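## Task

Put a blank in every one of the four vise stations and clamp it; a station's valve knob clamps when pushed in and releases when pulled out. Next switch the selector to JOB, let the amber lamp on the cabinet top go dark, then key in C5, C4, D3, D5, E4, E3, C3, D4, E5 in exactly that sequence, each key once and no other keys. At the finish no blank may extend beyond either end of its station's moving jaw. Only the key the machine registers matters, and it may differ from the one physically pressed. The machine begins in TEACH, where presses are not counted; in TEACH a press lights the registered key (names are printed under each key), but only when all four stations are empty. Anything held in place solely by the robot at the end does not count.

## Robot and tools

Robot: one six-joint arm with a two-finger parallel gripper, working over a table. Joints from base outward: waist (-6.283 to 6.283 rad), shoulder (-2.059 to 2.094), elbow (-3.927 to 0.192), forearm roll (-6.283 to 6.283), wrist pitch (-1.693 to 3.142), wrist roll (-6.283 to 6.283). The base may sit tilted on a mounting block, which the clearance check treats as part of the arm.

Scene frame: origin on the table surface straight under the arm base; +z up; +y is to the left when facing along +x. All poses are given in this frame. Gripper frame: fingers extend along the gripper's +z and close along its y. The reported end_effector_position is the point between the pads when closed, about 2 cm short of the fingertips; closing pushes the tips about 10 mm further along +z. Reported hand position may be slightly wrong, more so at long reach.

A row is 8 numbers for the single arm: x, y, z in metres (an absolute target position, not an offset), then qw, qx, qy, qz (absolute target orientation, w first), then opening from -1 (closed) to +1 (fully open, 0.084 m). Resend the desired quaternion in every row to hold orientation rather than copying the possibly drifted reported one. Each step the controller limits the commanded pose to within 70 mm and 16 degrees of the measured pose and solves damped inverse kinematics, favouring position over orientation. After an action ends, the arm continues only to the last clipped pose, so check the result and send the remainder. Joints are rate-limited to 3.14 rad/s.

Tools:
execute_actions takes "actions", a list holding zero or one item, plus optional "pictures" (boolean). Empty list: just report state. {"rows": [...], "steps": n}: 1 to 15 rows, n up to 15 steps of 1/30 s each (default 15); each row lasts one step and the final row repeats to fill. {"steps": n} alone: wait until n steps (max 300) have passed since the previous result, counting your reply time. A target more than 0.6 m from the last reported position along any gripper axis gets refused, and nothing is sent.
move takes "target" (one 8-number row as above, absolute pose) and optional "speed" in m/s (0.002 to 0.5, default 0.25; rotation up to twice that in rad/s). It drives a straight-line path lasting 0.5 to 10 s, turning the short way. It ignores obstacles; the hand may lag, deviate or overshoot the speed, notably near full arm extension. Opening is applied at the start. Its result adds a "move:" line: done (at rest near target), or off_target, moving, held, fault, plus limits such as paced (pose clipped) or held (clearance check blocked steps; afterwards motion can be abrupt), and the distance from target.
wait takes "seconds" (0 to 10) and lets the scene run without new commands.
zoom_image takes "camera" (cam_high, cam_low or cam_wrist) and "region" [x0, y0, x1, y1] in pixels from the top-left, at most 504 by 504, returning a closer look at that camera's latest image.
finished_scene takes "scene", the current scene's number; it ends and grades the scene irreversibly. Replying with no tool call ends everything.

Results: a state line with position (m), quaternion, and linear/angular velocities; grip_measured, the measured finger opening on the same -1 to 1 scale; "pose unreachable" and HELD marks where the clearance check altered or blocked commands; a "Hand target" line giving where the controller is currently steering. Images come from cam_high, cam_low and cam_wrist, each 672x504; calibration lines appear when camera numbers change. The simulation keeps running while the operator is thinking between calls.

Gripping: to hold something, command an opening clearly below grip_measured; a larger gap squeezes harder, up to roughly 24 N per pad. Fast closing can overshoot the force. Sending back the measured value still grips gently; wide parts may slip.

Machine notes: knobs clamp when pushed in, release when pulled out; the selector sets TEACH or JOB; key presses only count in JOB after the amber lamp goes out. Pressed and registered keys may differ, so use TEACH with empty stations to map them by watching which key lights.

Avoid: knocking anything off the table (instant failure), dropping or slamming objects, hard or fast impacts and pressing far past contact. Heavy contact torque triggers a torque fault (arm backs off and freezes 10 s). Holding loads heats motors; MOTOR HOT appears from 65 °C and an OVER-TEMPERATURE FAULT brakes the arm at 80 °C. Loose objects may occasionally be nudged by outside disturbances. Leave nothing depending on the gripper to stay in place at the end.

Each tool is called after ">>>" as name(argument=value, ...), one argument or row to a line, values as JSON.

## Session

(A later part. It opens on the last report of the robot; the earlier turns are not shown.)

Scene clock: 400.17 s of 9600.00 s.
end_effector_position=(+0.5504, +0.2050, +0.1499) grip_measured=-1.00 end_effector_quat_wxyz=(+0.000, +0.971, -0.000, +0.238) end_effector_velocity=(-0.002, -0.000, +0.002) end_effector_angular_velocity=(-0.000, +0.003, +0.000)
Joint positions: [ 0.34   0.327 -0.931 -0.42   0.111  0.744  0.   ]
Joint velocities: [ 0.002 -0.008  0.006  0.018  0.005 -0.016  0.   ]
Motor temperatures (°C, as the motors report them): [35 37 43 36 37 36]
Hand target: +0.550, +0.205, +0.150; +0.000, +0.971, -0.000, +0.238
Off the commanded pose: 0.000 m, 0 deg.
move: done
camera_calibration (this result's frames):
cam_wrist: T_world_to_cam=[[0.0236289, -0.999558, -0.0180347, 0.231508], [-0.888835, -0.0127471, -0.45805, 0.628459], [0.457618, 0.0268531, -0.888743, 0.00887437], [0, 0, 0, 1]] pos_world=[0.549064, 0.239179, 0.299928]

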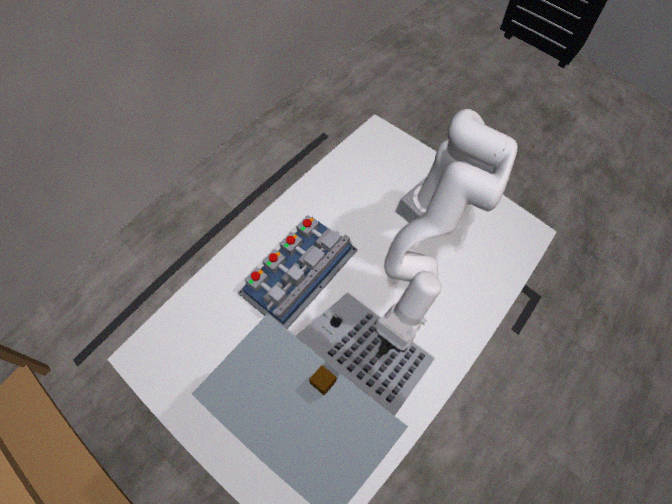

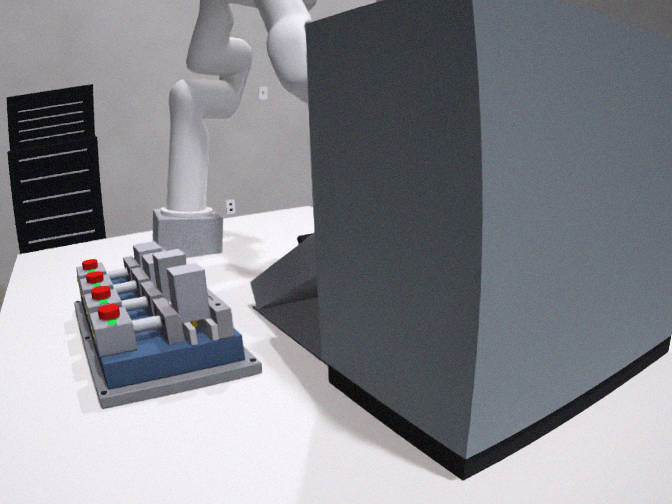

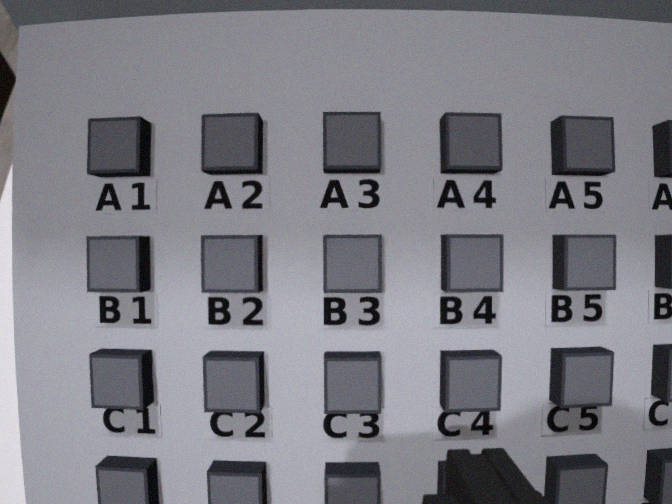

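>>> move(
  target=[0.6119,0.205,0.1823,0,0.971,0,0.238,-1],
  speed=0.08,
)

>>> move(
  target=[0.6214,0.205,0.1638,0,0.971,0,0.238,-1],
  speed=0.03,
)

>>> move(
  target=[0.6119,0.205,0.1823,0,0.971,0,0.238,-1],
  speed=0.08,
)

>>> move(
  target=[0.5811,0.1712,0.1663,0,0.971,0,0.238,-1],
  speed=0.08,
)

>>> move(
  target=[0.5906,0.1712,0.1478,0,0.971,0,0.238,-1],
  speed=0.03,
)

>>> move(
  target=[0.5811,0.1712,0.1663,0,0.971,0,0.238,-1],
  speed=0.08,
)

>>> move(
  target=[0.5503,0.1375,0.1503,0,0.971,0,0.238,-1],
  speed=0.08,
)

>>> move(
  target=[0.5598,0.1375,0.1318,0,0.971,0,0.238,-1],
  speed=0.03,
)

>>> move(
  target=[0.5503,0.1375,0.1503,0,0.971,0,0.238,-1],
  speed=0.08,
)

>>> move(
  target=[0.50,0.15,0.22,0,0.971,0,0.238,-1],
)

Scene clock: 406.77 s of 9600.00 s.
end_effector_position=(+0.6116, +0.2048, +0.1818) grip_measured=-1.00 end_effector_quat_wxyz=(+0.000, +0.971, -0.000, +0.238) end_effector_velocity=(+0.003, +0.000, +0.002) end_effector_angular_velocity=(+0.002, +0.002, +0.002)
Joint positions: [ 0.333  0.408 -1.161 -0.168  0.254  0.482  0.   ]
Joint velocities: [-0.001  0.004 -0.014  0.021  0.01  -0.022  0.   ]
Motor temperatures (°C, as the motors report them): [35 37 43 36 37 36]
Hand target: +0.612, +0.205, +0.182; +0.000, +0.971, -0.000, +0.238
Off the commanded pose: 0.001 m, 0 deg.
After step 90, 2.33 s passed at rest.
move: done
camera_calibration (this result's frames):
cam_wrist: T_world_to_cam=[[0.023593, -0.999562, -0.0178507, 0.230469], [-0.888761, -0.0127951, -0.458193, 0.697495], [0.457764, 0.0266752, -0.888674, 0.00920959], [0, 0, 0, 1]] pos_world=[0.610253, 0.239047, 0.331886]

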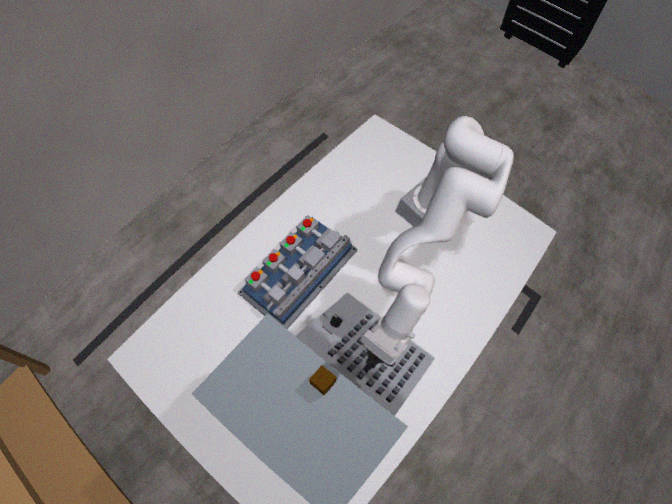

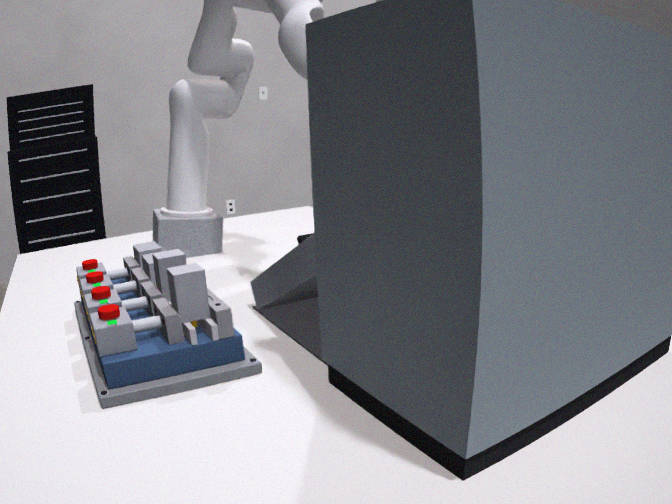

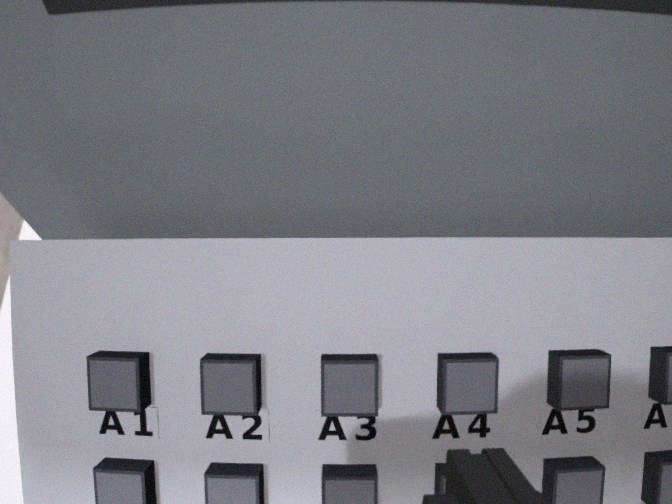

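Scene clock: 407.73 s of 9600.00 s.
end_effector_position=(+0.6215, +0.2052, +0.1652) grip_measured=-1.00 end_effector_quat_wxyz=(-0.000, +0.971, +0.000, +0.239) end_effector_velocity=(+0.002, +0.001, -0.000) end_effector_angular_velocity=(+0.001, -0.003, +0.000)
Joint positions: [ 0.33   0.469 -1.201 -0.176  0.231  0.489  0.   ]
Joint velocities: [-0.     0.005 -0.006 -0.001 -0.002  0.001  0.   ]
Motor temperatures (°C, as the motors report them): [35 37 43 36 37 36]
Hand target: +0.621, +0.205, +0.164; +0.000, +0.971, -0.000, +0.238
Off the commanded pose: 0.001 m, 0 deg.
move: done
camera_calibration (this result's frames):
cam_wrist: T_world_to_cam=[[0.0240546, -0.999534, -0.018768, 0.230224], [-0.888052, -0.0127425, -0.459567, 0.698491], [0.459114, 0.0277216, -0.887945, -0.0113002], [0, 0, 0, 1]] pos_world=[0.619946, 0.239331, 0.31529]

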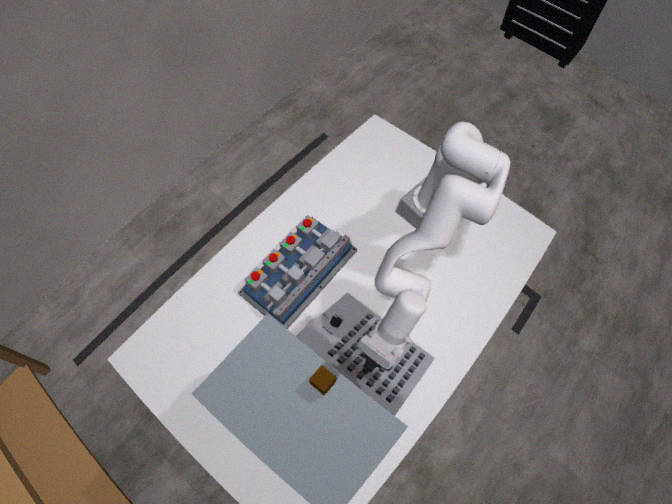

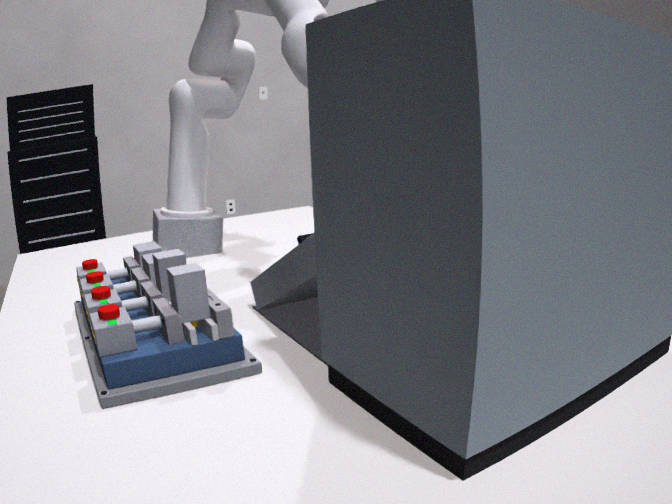

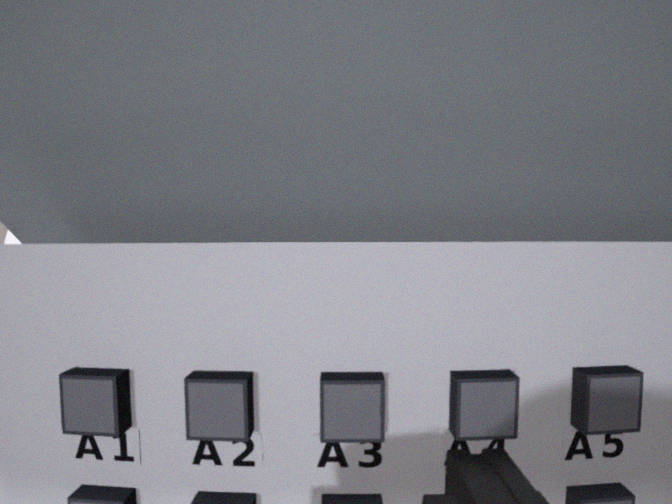

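Scene clock: 408.53 s of 9600.00 s.
end_effector_position=(+0.6119, +0.2050, +0.1818) grip_measured=-1.00 end_effector_quat_wxyz=(+0.000, +0.971, -0.000, +0.238) end_effector_velocity=(-0.002, -0.000, +0.001) end_effector_angular_velocity=(-0.001, +0.003, -0.000)
Joint positions: [ 0.333  0.409 -1.163 -0.166  0.255  0.48   0.   ]
Joint velocities: [ 0.    -0.007  0.005  0.002  0.005 -0.001  0.   ]
Motor temperatures (°C, as the motors report them): [35 37 43 36 37 36]
Hand target: +0.612, +0.205, +0.182; +0.000, +0.971, +0.000, +0.238
Off the commanded pose: 0.001 m, 0 deg.
move: done
camera_calibration (this result's frames):
cam_wrist: T_world_to_cam=[[0.0237075, -0.999554, -0.0181837, 0.230611], [-0.889012, -0.0127591, -0.457706, 0.697854], [0.45727, 0.0270166, -0.888918, 0.0092912], [0, 0, 0, 1]] pos_world=[0.610685, 0.239161, 0.331865]

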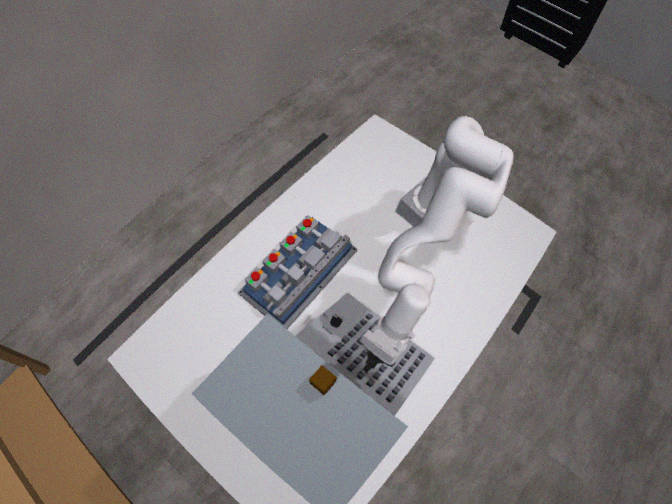

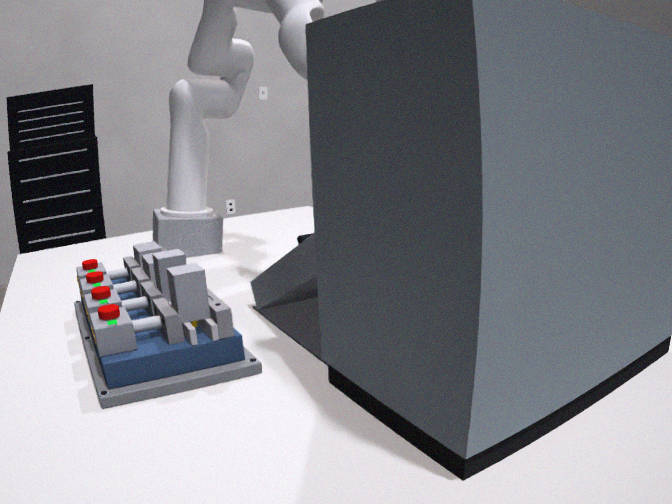

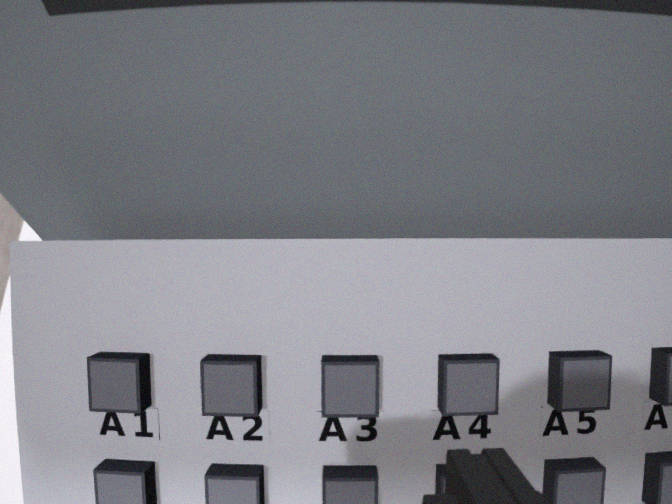

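Scene clock: 409.53 s of 9600.00 s.
end_effector_position=(+0.5813, +0.1716, +0.1667) grip_measured=-1.00 end_effector_quat_wxyz=(+0.000, +0.971, -0.000, +0.238) end_effector_velocity=(-0.002, -0.002, -0.001) end_effector_angular_velocity=(+0.002, -0.000, +0.002)
Joint positions: [ 0.292  0.344 -0.991 -0.151  0.145  0.434  0.   ]
Joint velocities: [-0.002 -0.005  0.014  0.011 -0.01  -0.013  0.   ]
Motor temperatures (°C, as the motors report them): [35 37 43 36 37 36]
Hand target: +0.581, +0.171, +0.166; +0.000, +0.971, -0.000, +0.238
Off the commanded pose: 0.001 m, 0 deg.
move: done
camera_calibration (this result's frames):
cam_wrist: T_world_to_cam=[[0.0236561, -0.999554, -0.018225, 0.19778], [-0.888576, -0.0126687, -0.458555, 0.663164], [0.45812, 0.0270419, -0.888479, 0.0101861], [0, 0, 0, 1]] pos_world=[0.579926, 0.205818, 0.316752]

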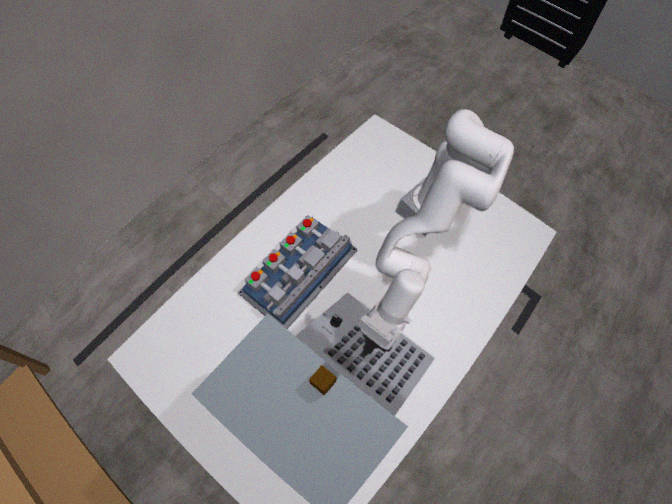

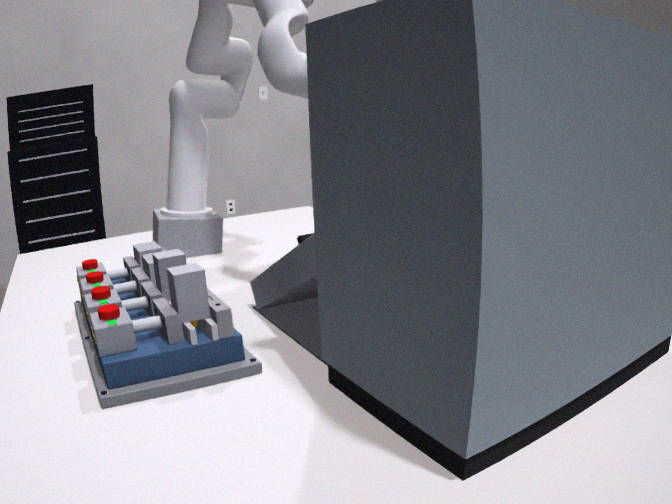

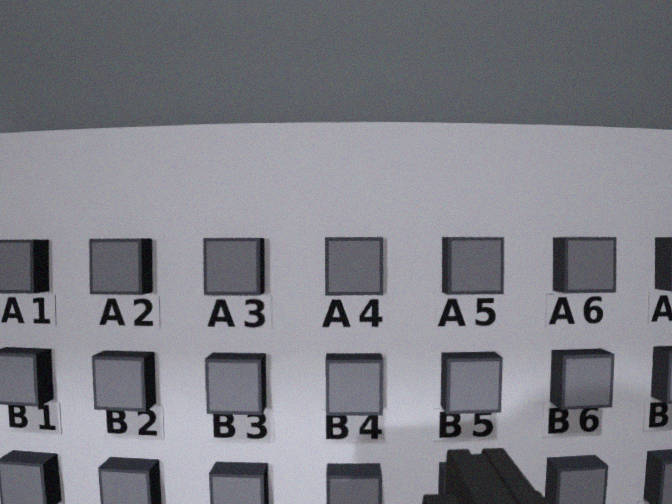

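Scene clock: 410.53 s of 9600.00 s.
end_effector_position=(+0.5906, +0.1713, +0.1488) grip_measured=-1.00 end_effector_quat_wxyz=(-0.000, +0.971, +0.000, +0.239) end_effector_velocity=(+0.001, +0.000, -0.000) end_effector_angular_velocity=(+0.001, -0.002, -0.000)
Joint positions: [ 0.288  0.409 -1.029 -0.169  0.116  0.447  0.   ]
Joint velocities: [-0.001  0.004 -0.004 -0.004 -0.002  0.004  0.   ]
Motor temperatures (°C, as the motors report them): [35 37 43 36 37 36]
Hand target: +0.591, +0.171, +0.148; -0.000, +0.971, -0.000, +0.238
Off the commanded pose: 0.001 m, 0 deg.
move: done
camera_calibration (this result's frames):
cam_wrist: T_world_to_cam=[[0.0240033, -0.999539, -0.0185669, 0.196782], [-0.888352, -0.0128073, -0.458985, 0.663131], [0.458536, 0.0275111, -0.88825, -0.0102682], [0, 0, 0, 1]] pos_world=[0.589079, 0.205466, 0.2989]

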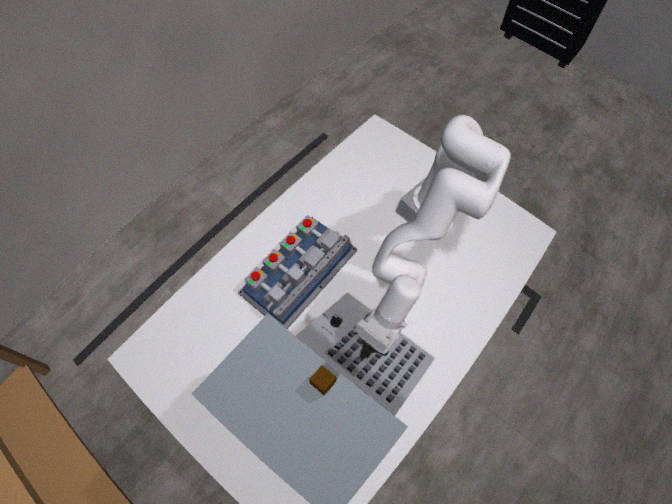

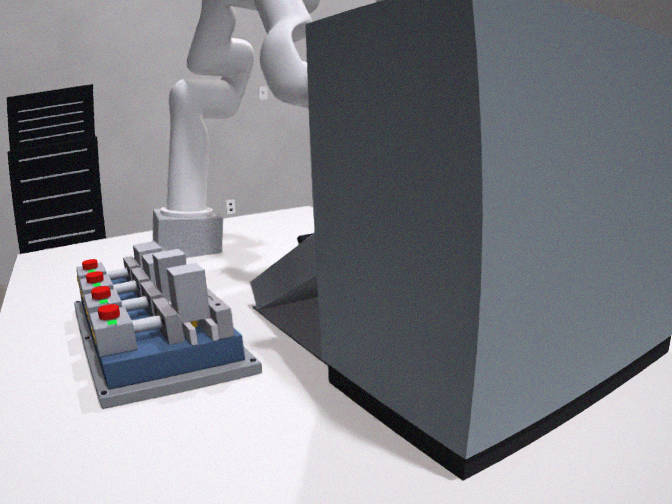

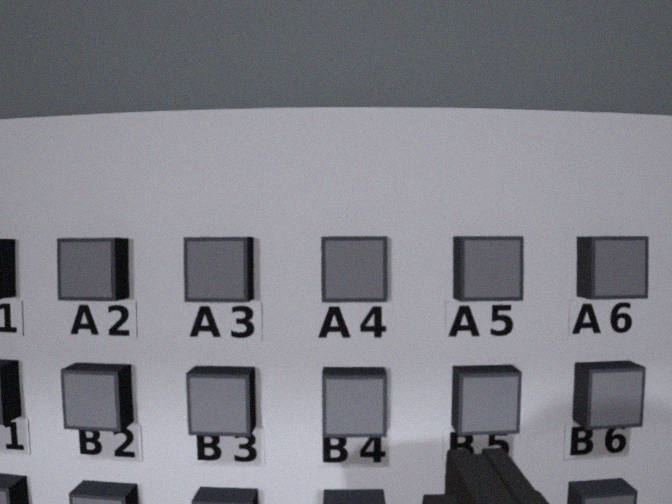

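Scene clock: 411.33 s of 9600.00 s.
end_effector_position=(+0.5812, +0.1712, +0.1658) grip_measured=-1.00 end_effector_quat_wxyz=(+0.000, +0.971, -0.000, +0.238) end_effector_velocity=(-0.001, -0.000, +0.002) end_effector_angular_velocity=(+0.001, -0.000, +0.000)
Joint positions: [ 0.291  0.345 -0.991 -0.15   0.144  0.431  0.   ]
Joint velocities: [ 0.001 -0.007  0.005  0.004  0.002 -0.004  0.   ]
Motor temperatures (°C, as the motors report them): [35 37 43 36 37 36]
Hand target: +0.581, +0.171, +0.166; +0.000, +0.971, +0.000, +0.238
Off the commanded pose: 0.000 m, 0 deg.
move: done
camera_calibration (this result's frames):
cam_wrist: T_world_to_cam=[[0.023699, -0.999554, -0.0181938, 0.197284], [-0.888967, -0.0127443, -0.457795, 0.662738], [0.457358, 0.0270229, -0.888872, 0.0100392], [0, 0, 0, 1]] pos_world=[0.579885, 0.20537, 0.315911]

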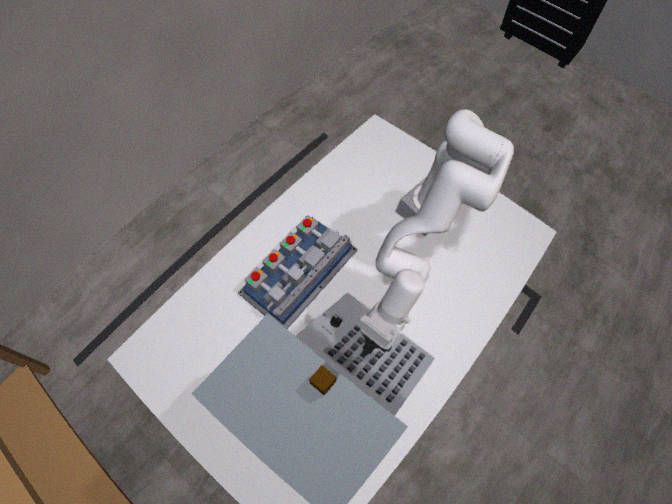

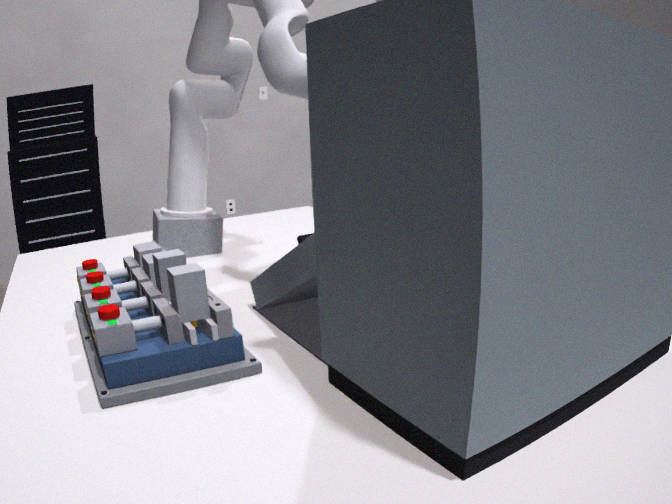

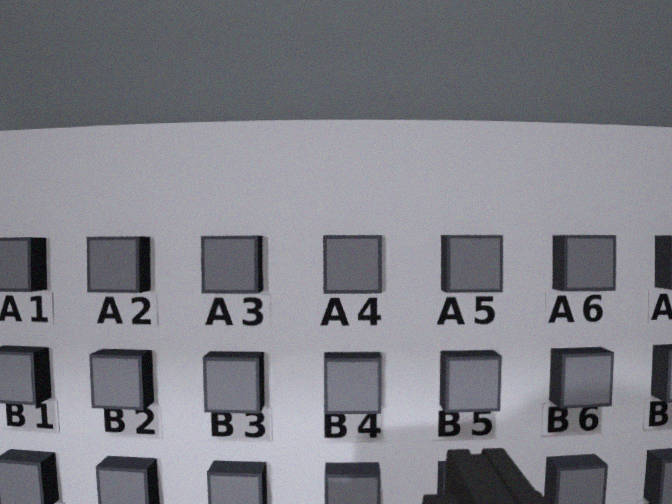

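Scene clock: 412.33 s of 9600.00 s.
end_effector_position=(+0.5505, +0.1379, +0.1507) grip_measured=-1.00 end_effector_quat_wxyz=(+0.001, +0.971, -0.000, +0.239) end_effector_velocity=(-0.002, -0.002, -0.001) end_effector_angular_velocity=(+0.005, +0.002, +0.002)
Joint positions: [ 0.251  0.295 -0.836 -0.093  0.035  0.341  0.   ]
Joint velocities: [ 0.006 -0.004  0.012  0.073 -0.009 -0.068  0.   ]
Motor temperatures (°C, as the motors report them): [35 37 43 36 37 36]
Hand target: +0.550, +0.138, +0.150; +0.000, +0.971, -0.000, +0.238
Off the commanded pose: 0.001 m, 0 deg.
move: done
camera_calibration (this result's frames):
cam_wrist: T_world_to_cam=[[0.0230879, -0.999586, -0.0171836, 0.164683], [-0.888362, -0.0126289, -0.45897, 0.627973], [0.458563, 0.0258619, -0.888285, 0.0108678], [0, 0, 0, 1]] pos_world=[0.549081, 0.172265, 0.300705]

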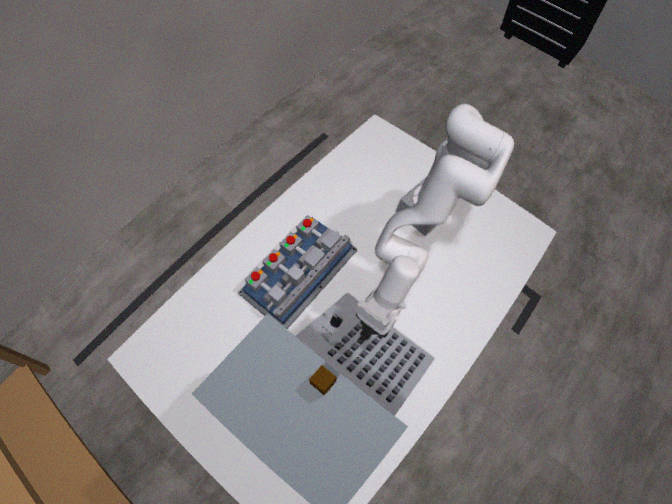

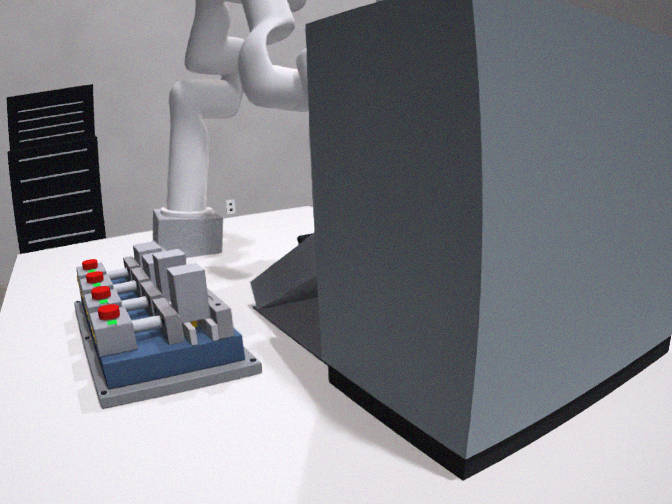

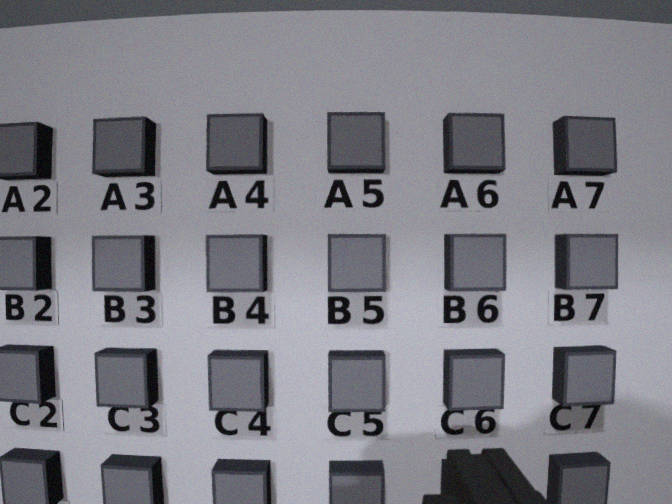

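Scene clock: 413.33 s of 9600.00 s.
end_effector_position=(+0.5595, +0.1375, +0.1324) grip_measured=-1.00 end_effector_quat_wxyz=(-0.000, +0.971, +0.000, +0.238) end_effector_velocity=(+0.001, +0.000, -0.000) end_effector_angular_velocity=(+0.000, -0.001, -0.000)
Joint positions: [ 0.248  0.367 -0.874 -0.102  0.003  0.347  0.   ]
Joint velocities: [-0.001  0.003 -0.002 -0.006 -0.002  0.005  0.   ]
Motor temperatures (°C, as the motors report them): [35 37 43 36 37 36]
Hand target: +0.560, +0.137, +0.132; -0.000, +0.971, -0.000, +0.238
Off the commanded pose: 0.001 m, 0 deg.
move: done
camera_calibration (this result's frames):
cam_wrist: T_world_to_cam=[[0.0239215, -0.999545, -0.0183977, 0.163455], [-0.88868, -0.0128319, -0.458348, 0.627721], [0.457903, 0.027314, -0.888583, -0.00924093], [0, 0, 0, 1]] pos_world=[0.558164, 0.171688, 0.28251]

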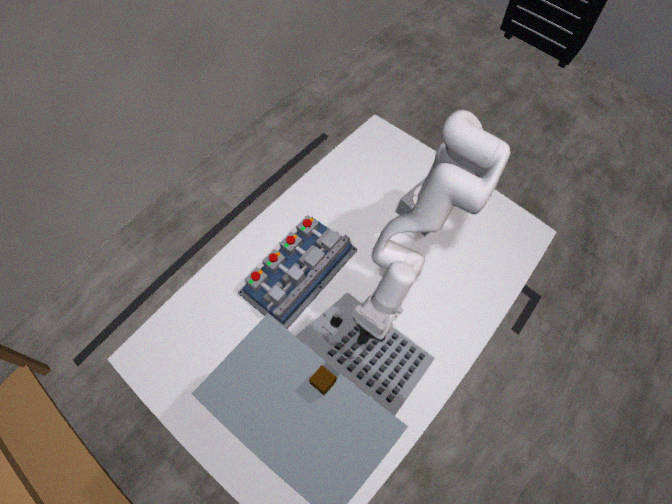

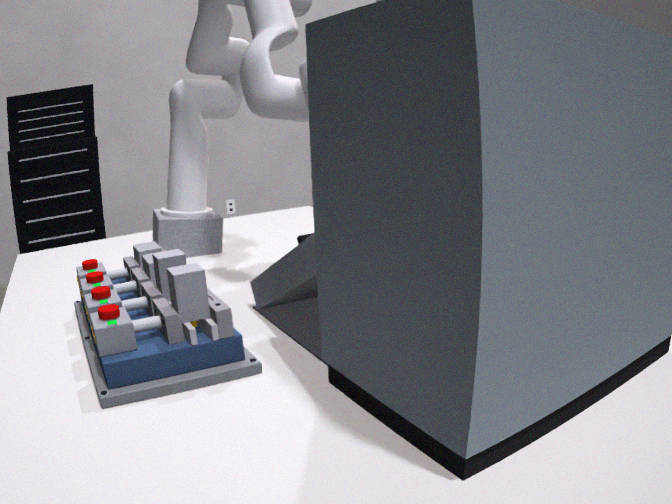

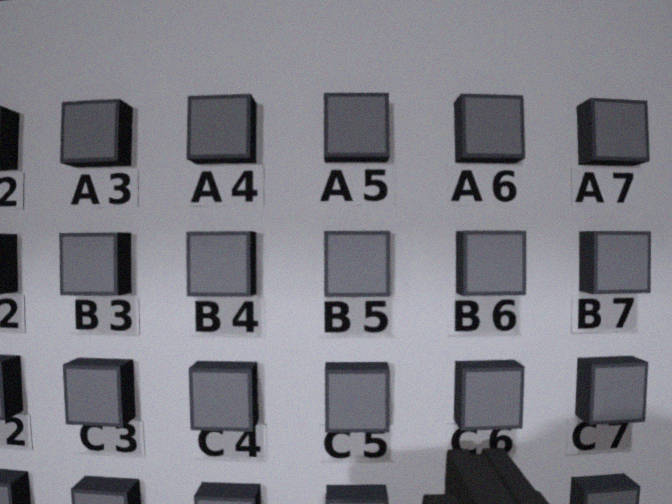

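Scene clock: 414.13 s of 9600.00 s.
end_effector_position=(+0.5504, +0.1375, +0.1499) grip_measured=-1.00 end_effector_quat_wxyz=(+0.000, +0.971, -0.000, +0.238) end_effector_velocity=(-0.001, -0.000, +0.002) end_effector_angular_velocity=(+0.001, +0.001, +0.001)
Joint positions: [ 0.252  0.297 -0.835 -0.078  0.034  0.327  0.   ]
Joint velocities: [ 0.002 -0.008  0.005  0.014  0.003 -0.013  0.   ]
Motor temperatures (°C, as the motors report them): [35 37 43 36 37 36]
Hand target: +0.550, +0.138, +0.150; +0.000, +0.971, -0.000, +0.238
Off the commanded pose: 0.000 m, 0 deg.
move: done
camera_calibration (this result's frames):
cam_wrist: T_world_to_cam=[[0.0236235, -0.999557, -0.018085, 0.164081], [-0.888905, -0.0127233, -0.457915, 0.627617], [0.457482, 0.0268934, -0.888812, 0.0107811], [0, 0, 0, 1]] pos_world=[0.549083, 0.171704, 0.299945]

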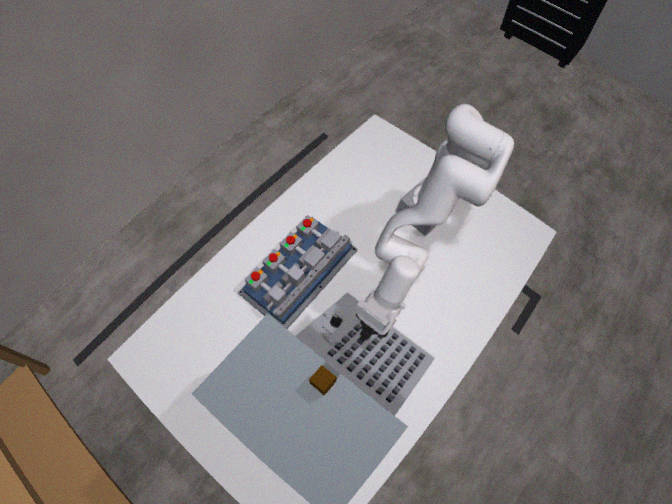

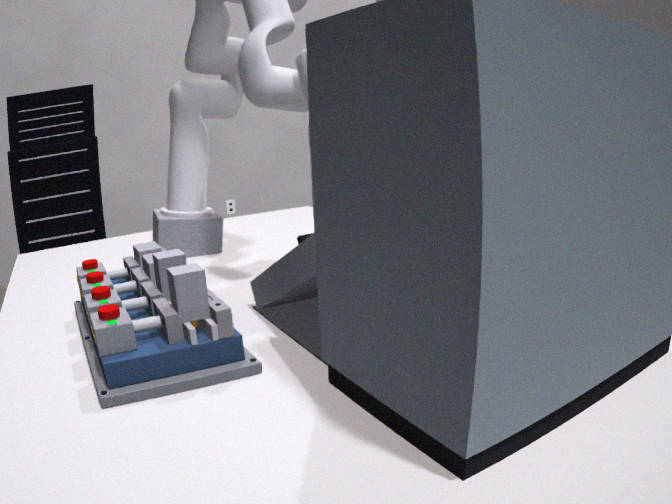

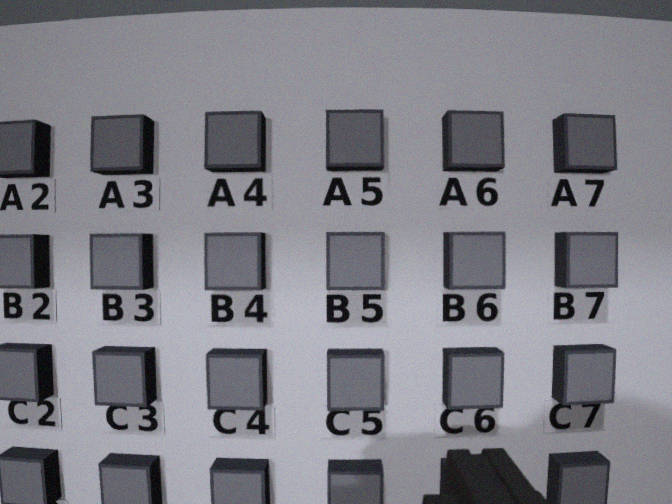

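Scene clock: 415.17 s of 9600.00 s.
end_effector_position=(+0.5002, +0.1501, +0.2195) grip_measured=-1.00 end_effector_quat_wxyz=(-0.000, +0.971, +0.000, +0.238) end_effector_velocity=(-0.001, +0.000, +0.003) end_effector_angular_velocity=(+0.000, -0.002, +0.000)
Joint positions: [ 0.287 -0.015 -0.682 -0.099  0.194  0.377  0.   ]
Joint velocities: [ 0.001 -0.009  0.003 -0.001  0.005  0.002  0.   ]
Motor temperatures (°C, as the motors report them): [35 37 43 36 37 36]
Hand target: +0.500, +0.150, +0.220; -0.000, +0.971, +0.000, +0.238
Off the commanded pose: 0.001 m, 0 deg.
move: done
camera_calibration (this result's frames):
cam_wrist: T_world_to_cam=[[0.0238059, -0.999548, -0.0183531, 0.179087], [-0.889102, -0.0127745, -0.457531, 0.615092], [0.45709, 0.0272097, -0.889004, 0.095421], [0, 0, 0, 1]] pos_world=[0.499, 0.184267, 0.36954]

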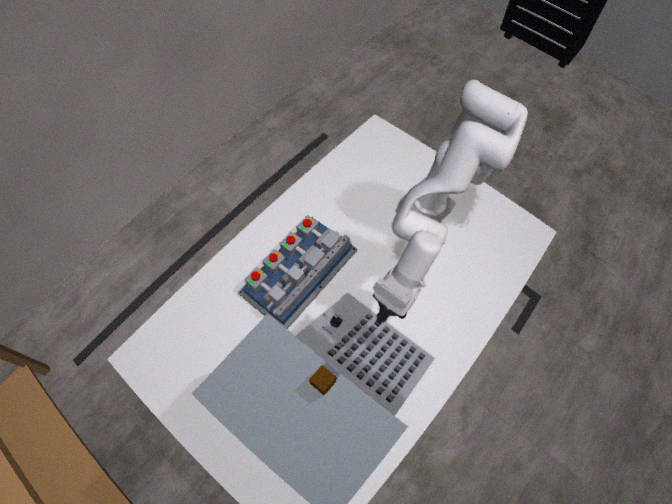

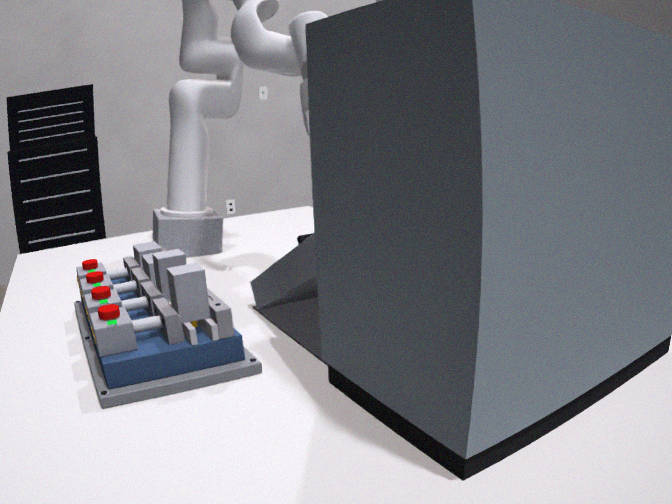

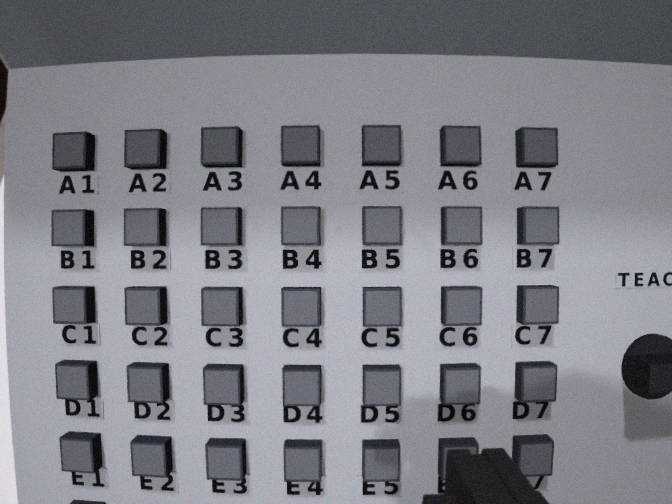

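>>> finished_scene(
  scene=2,
)

The scene is finished: the task was done.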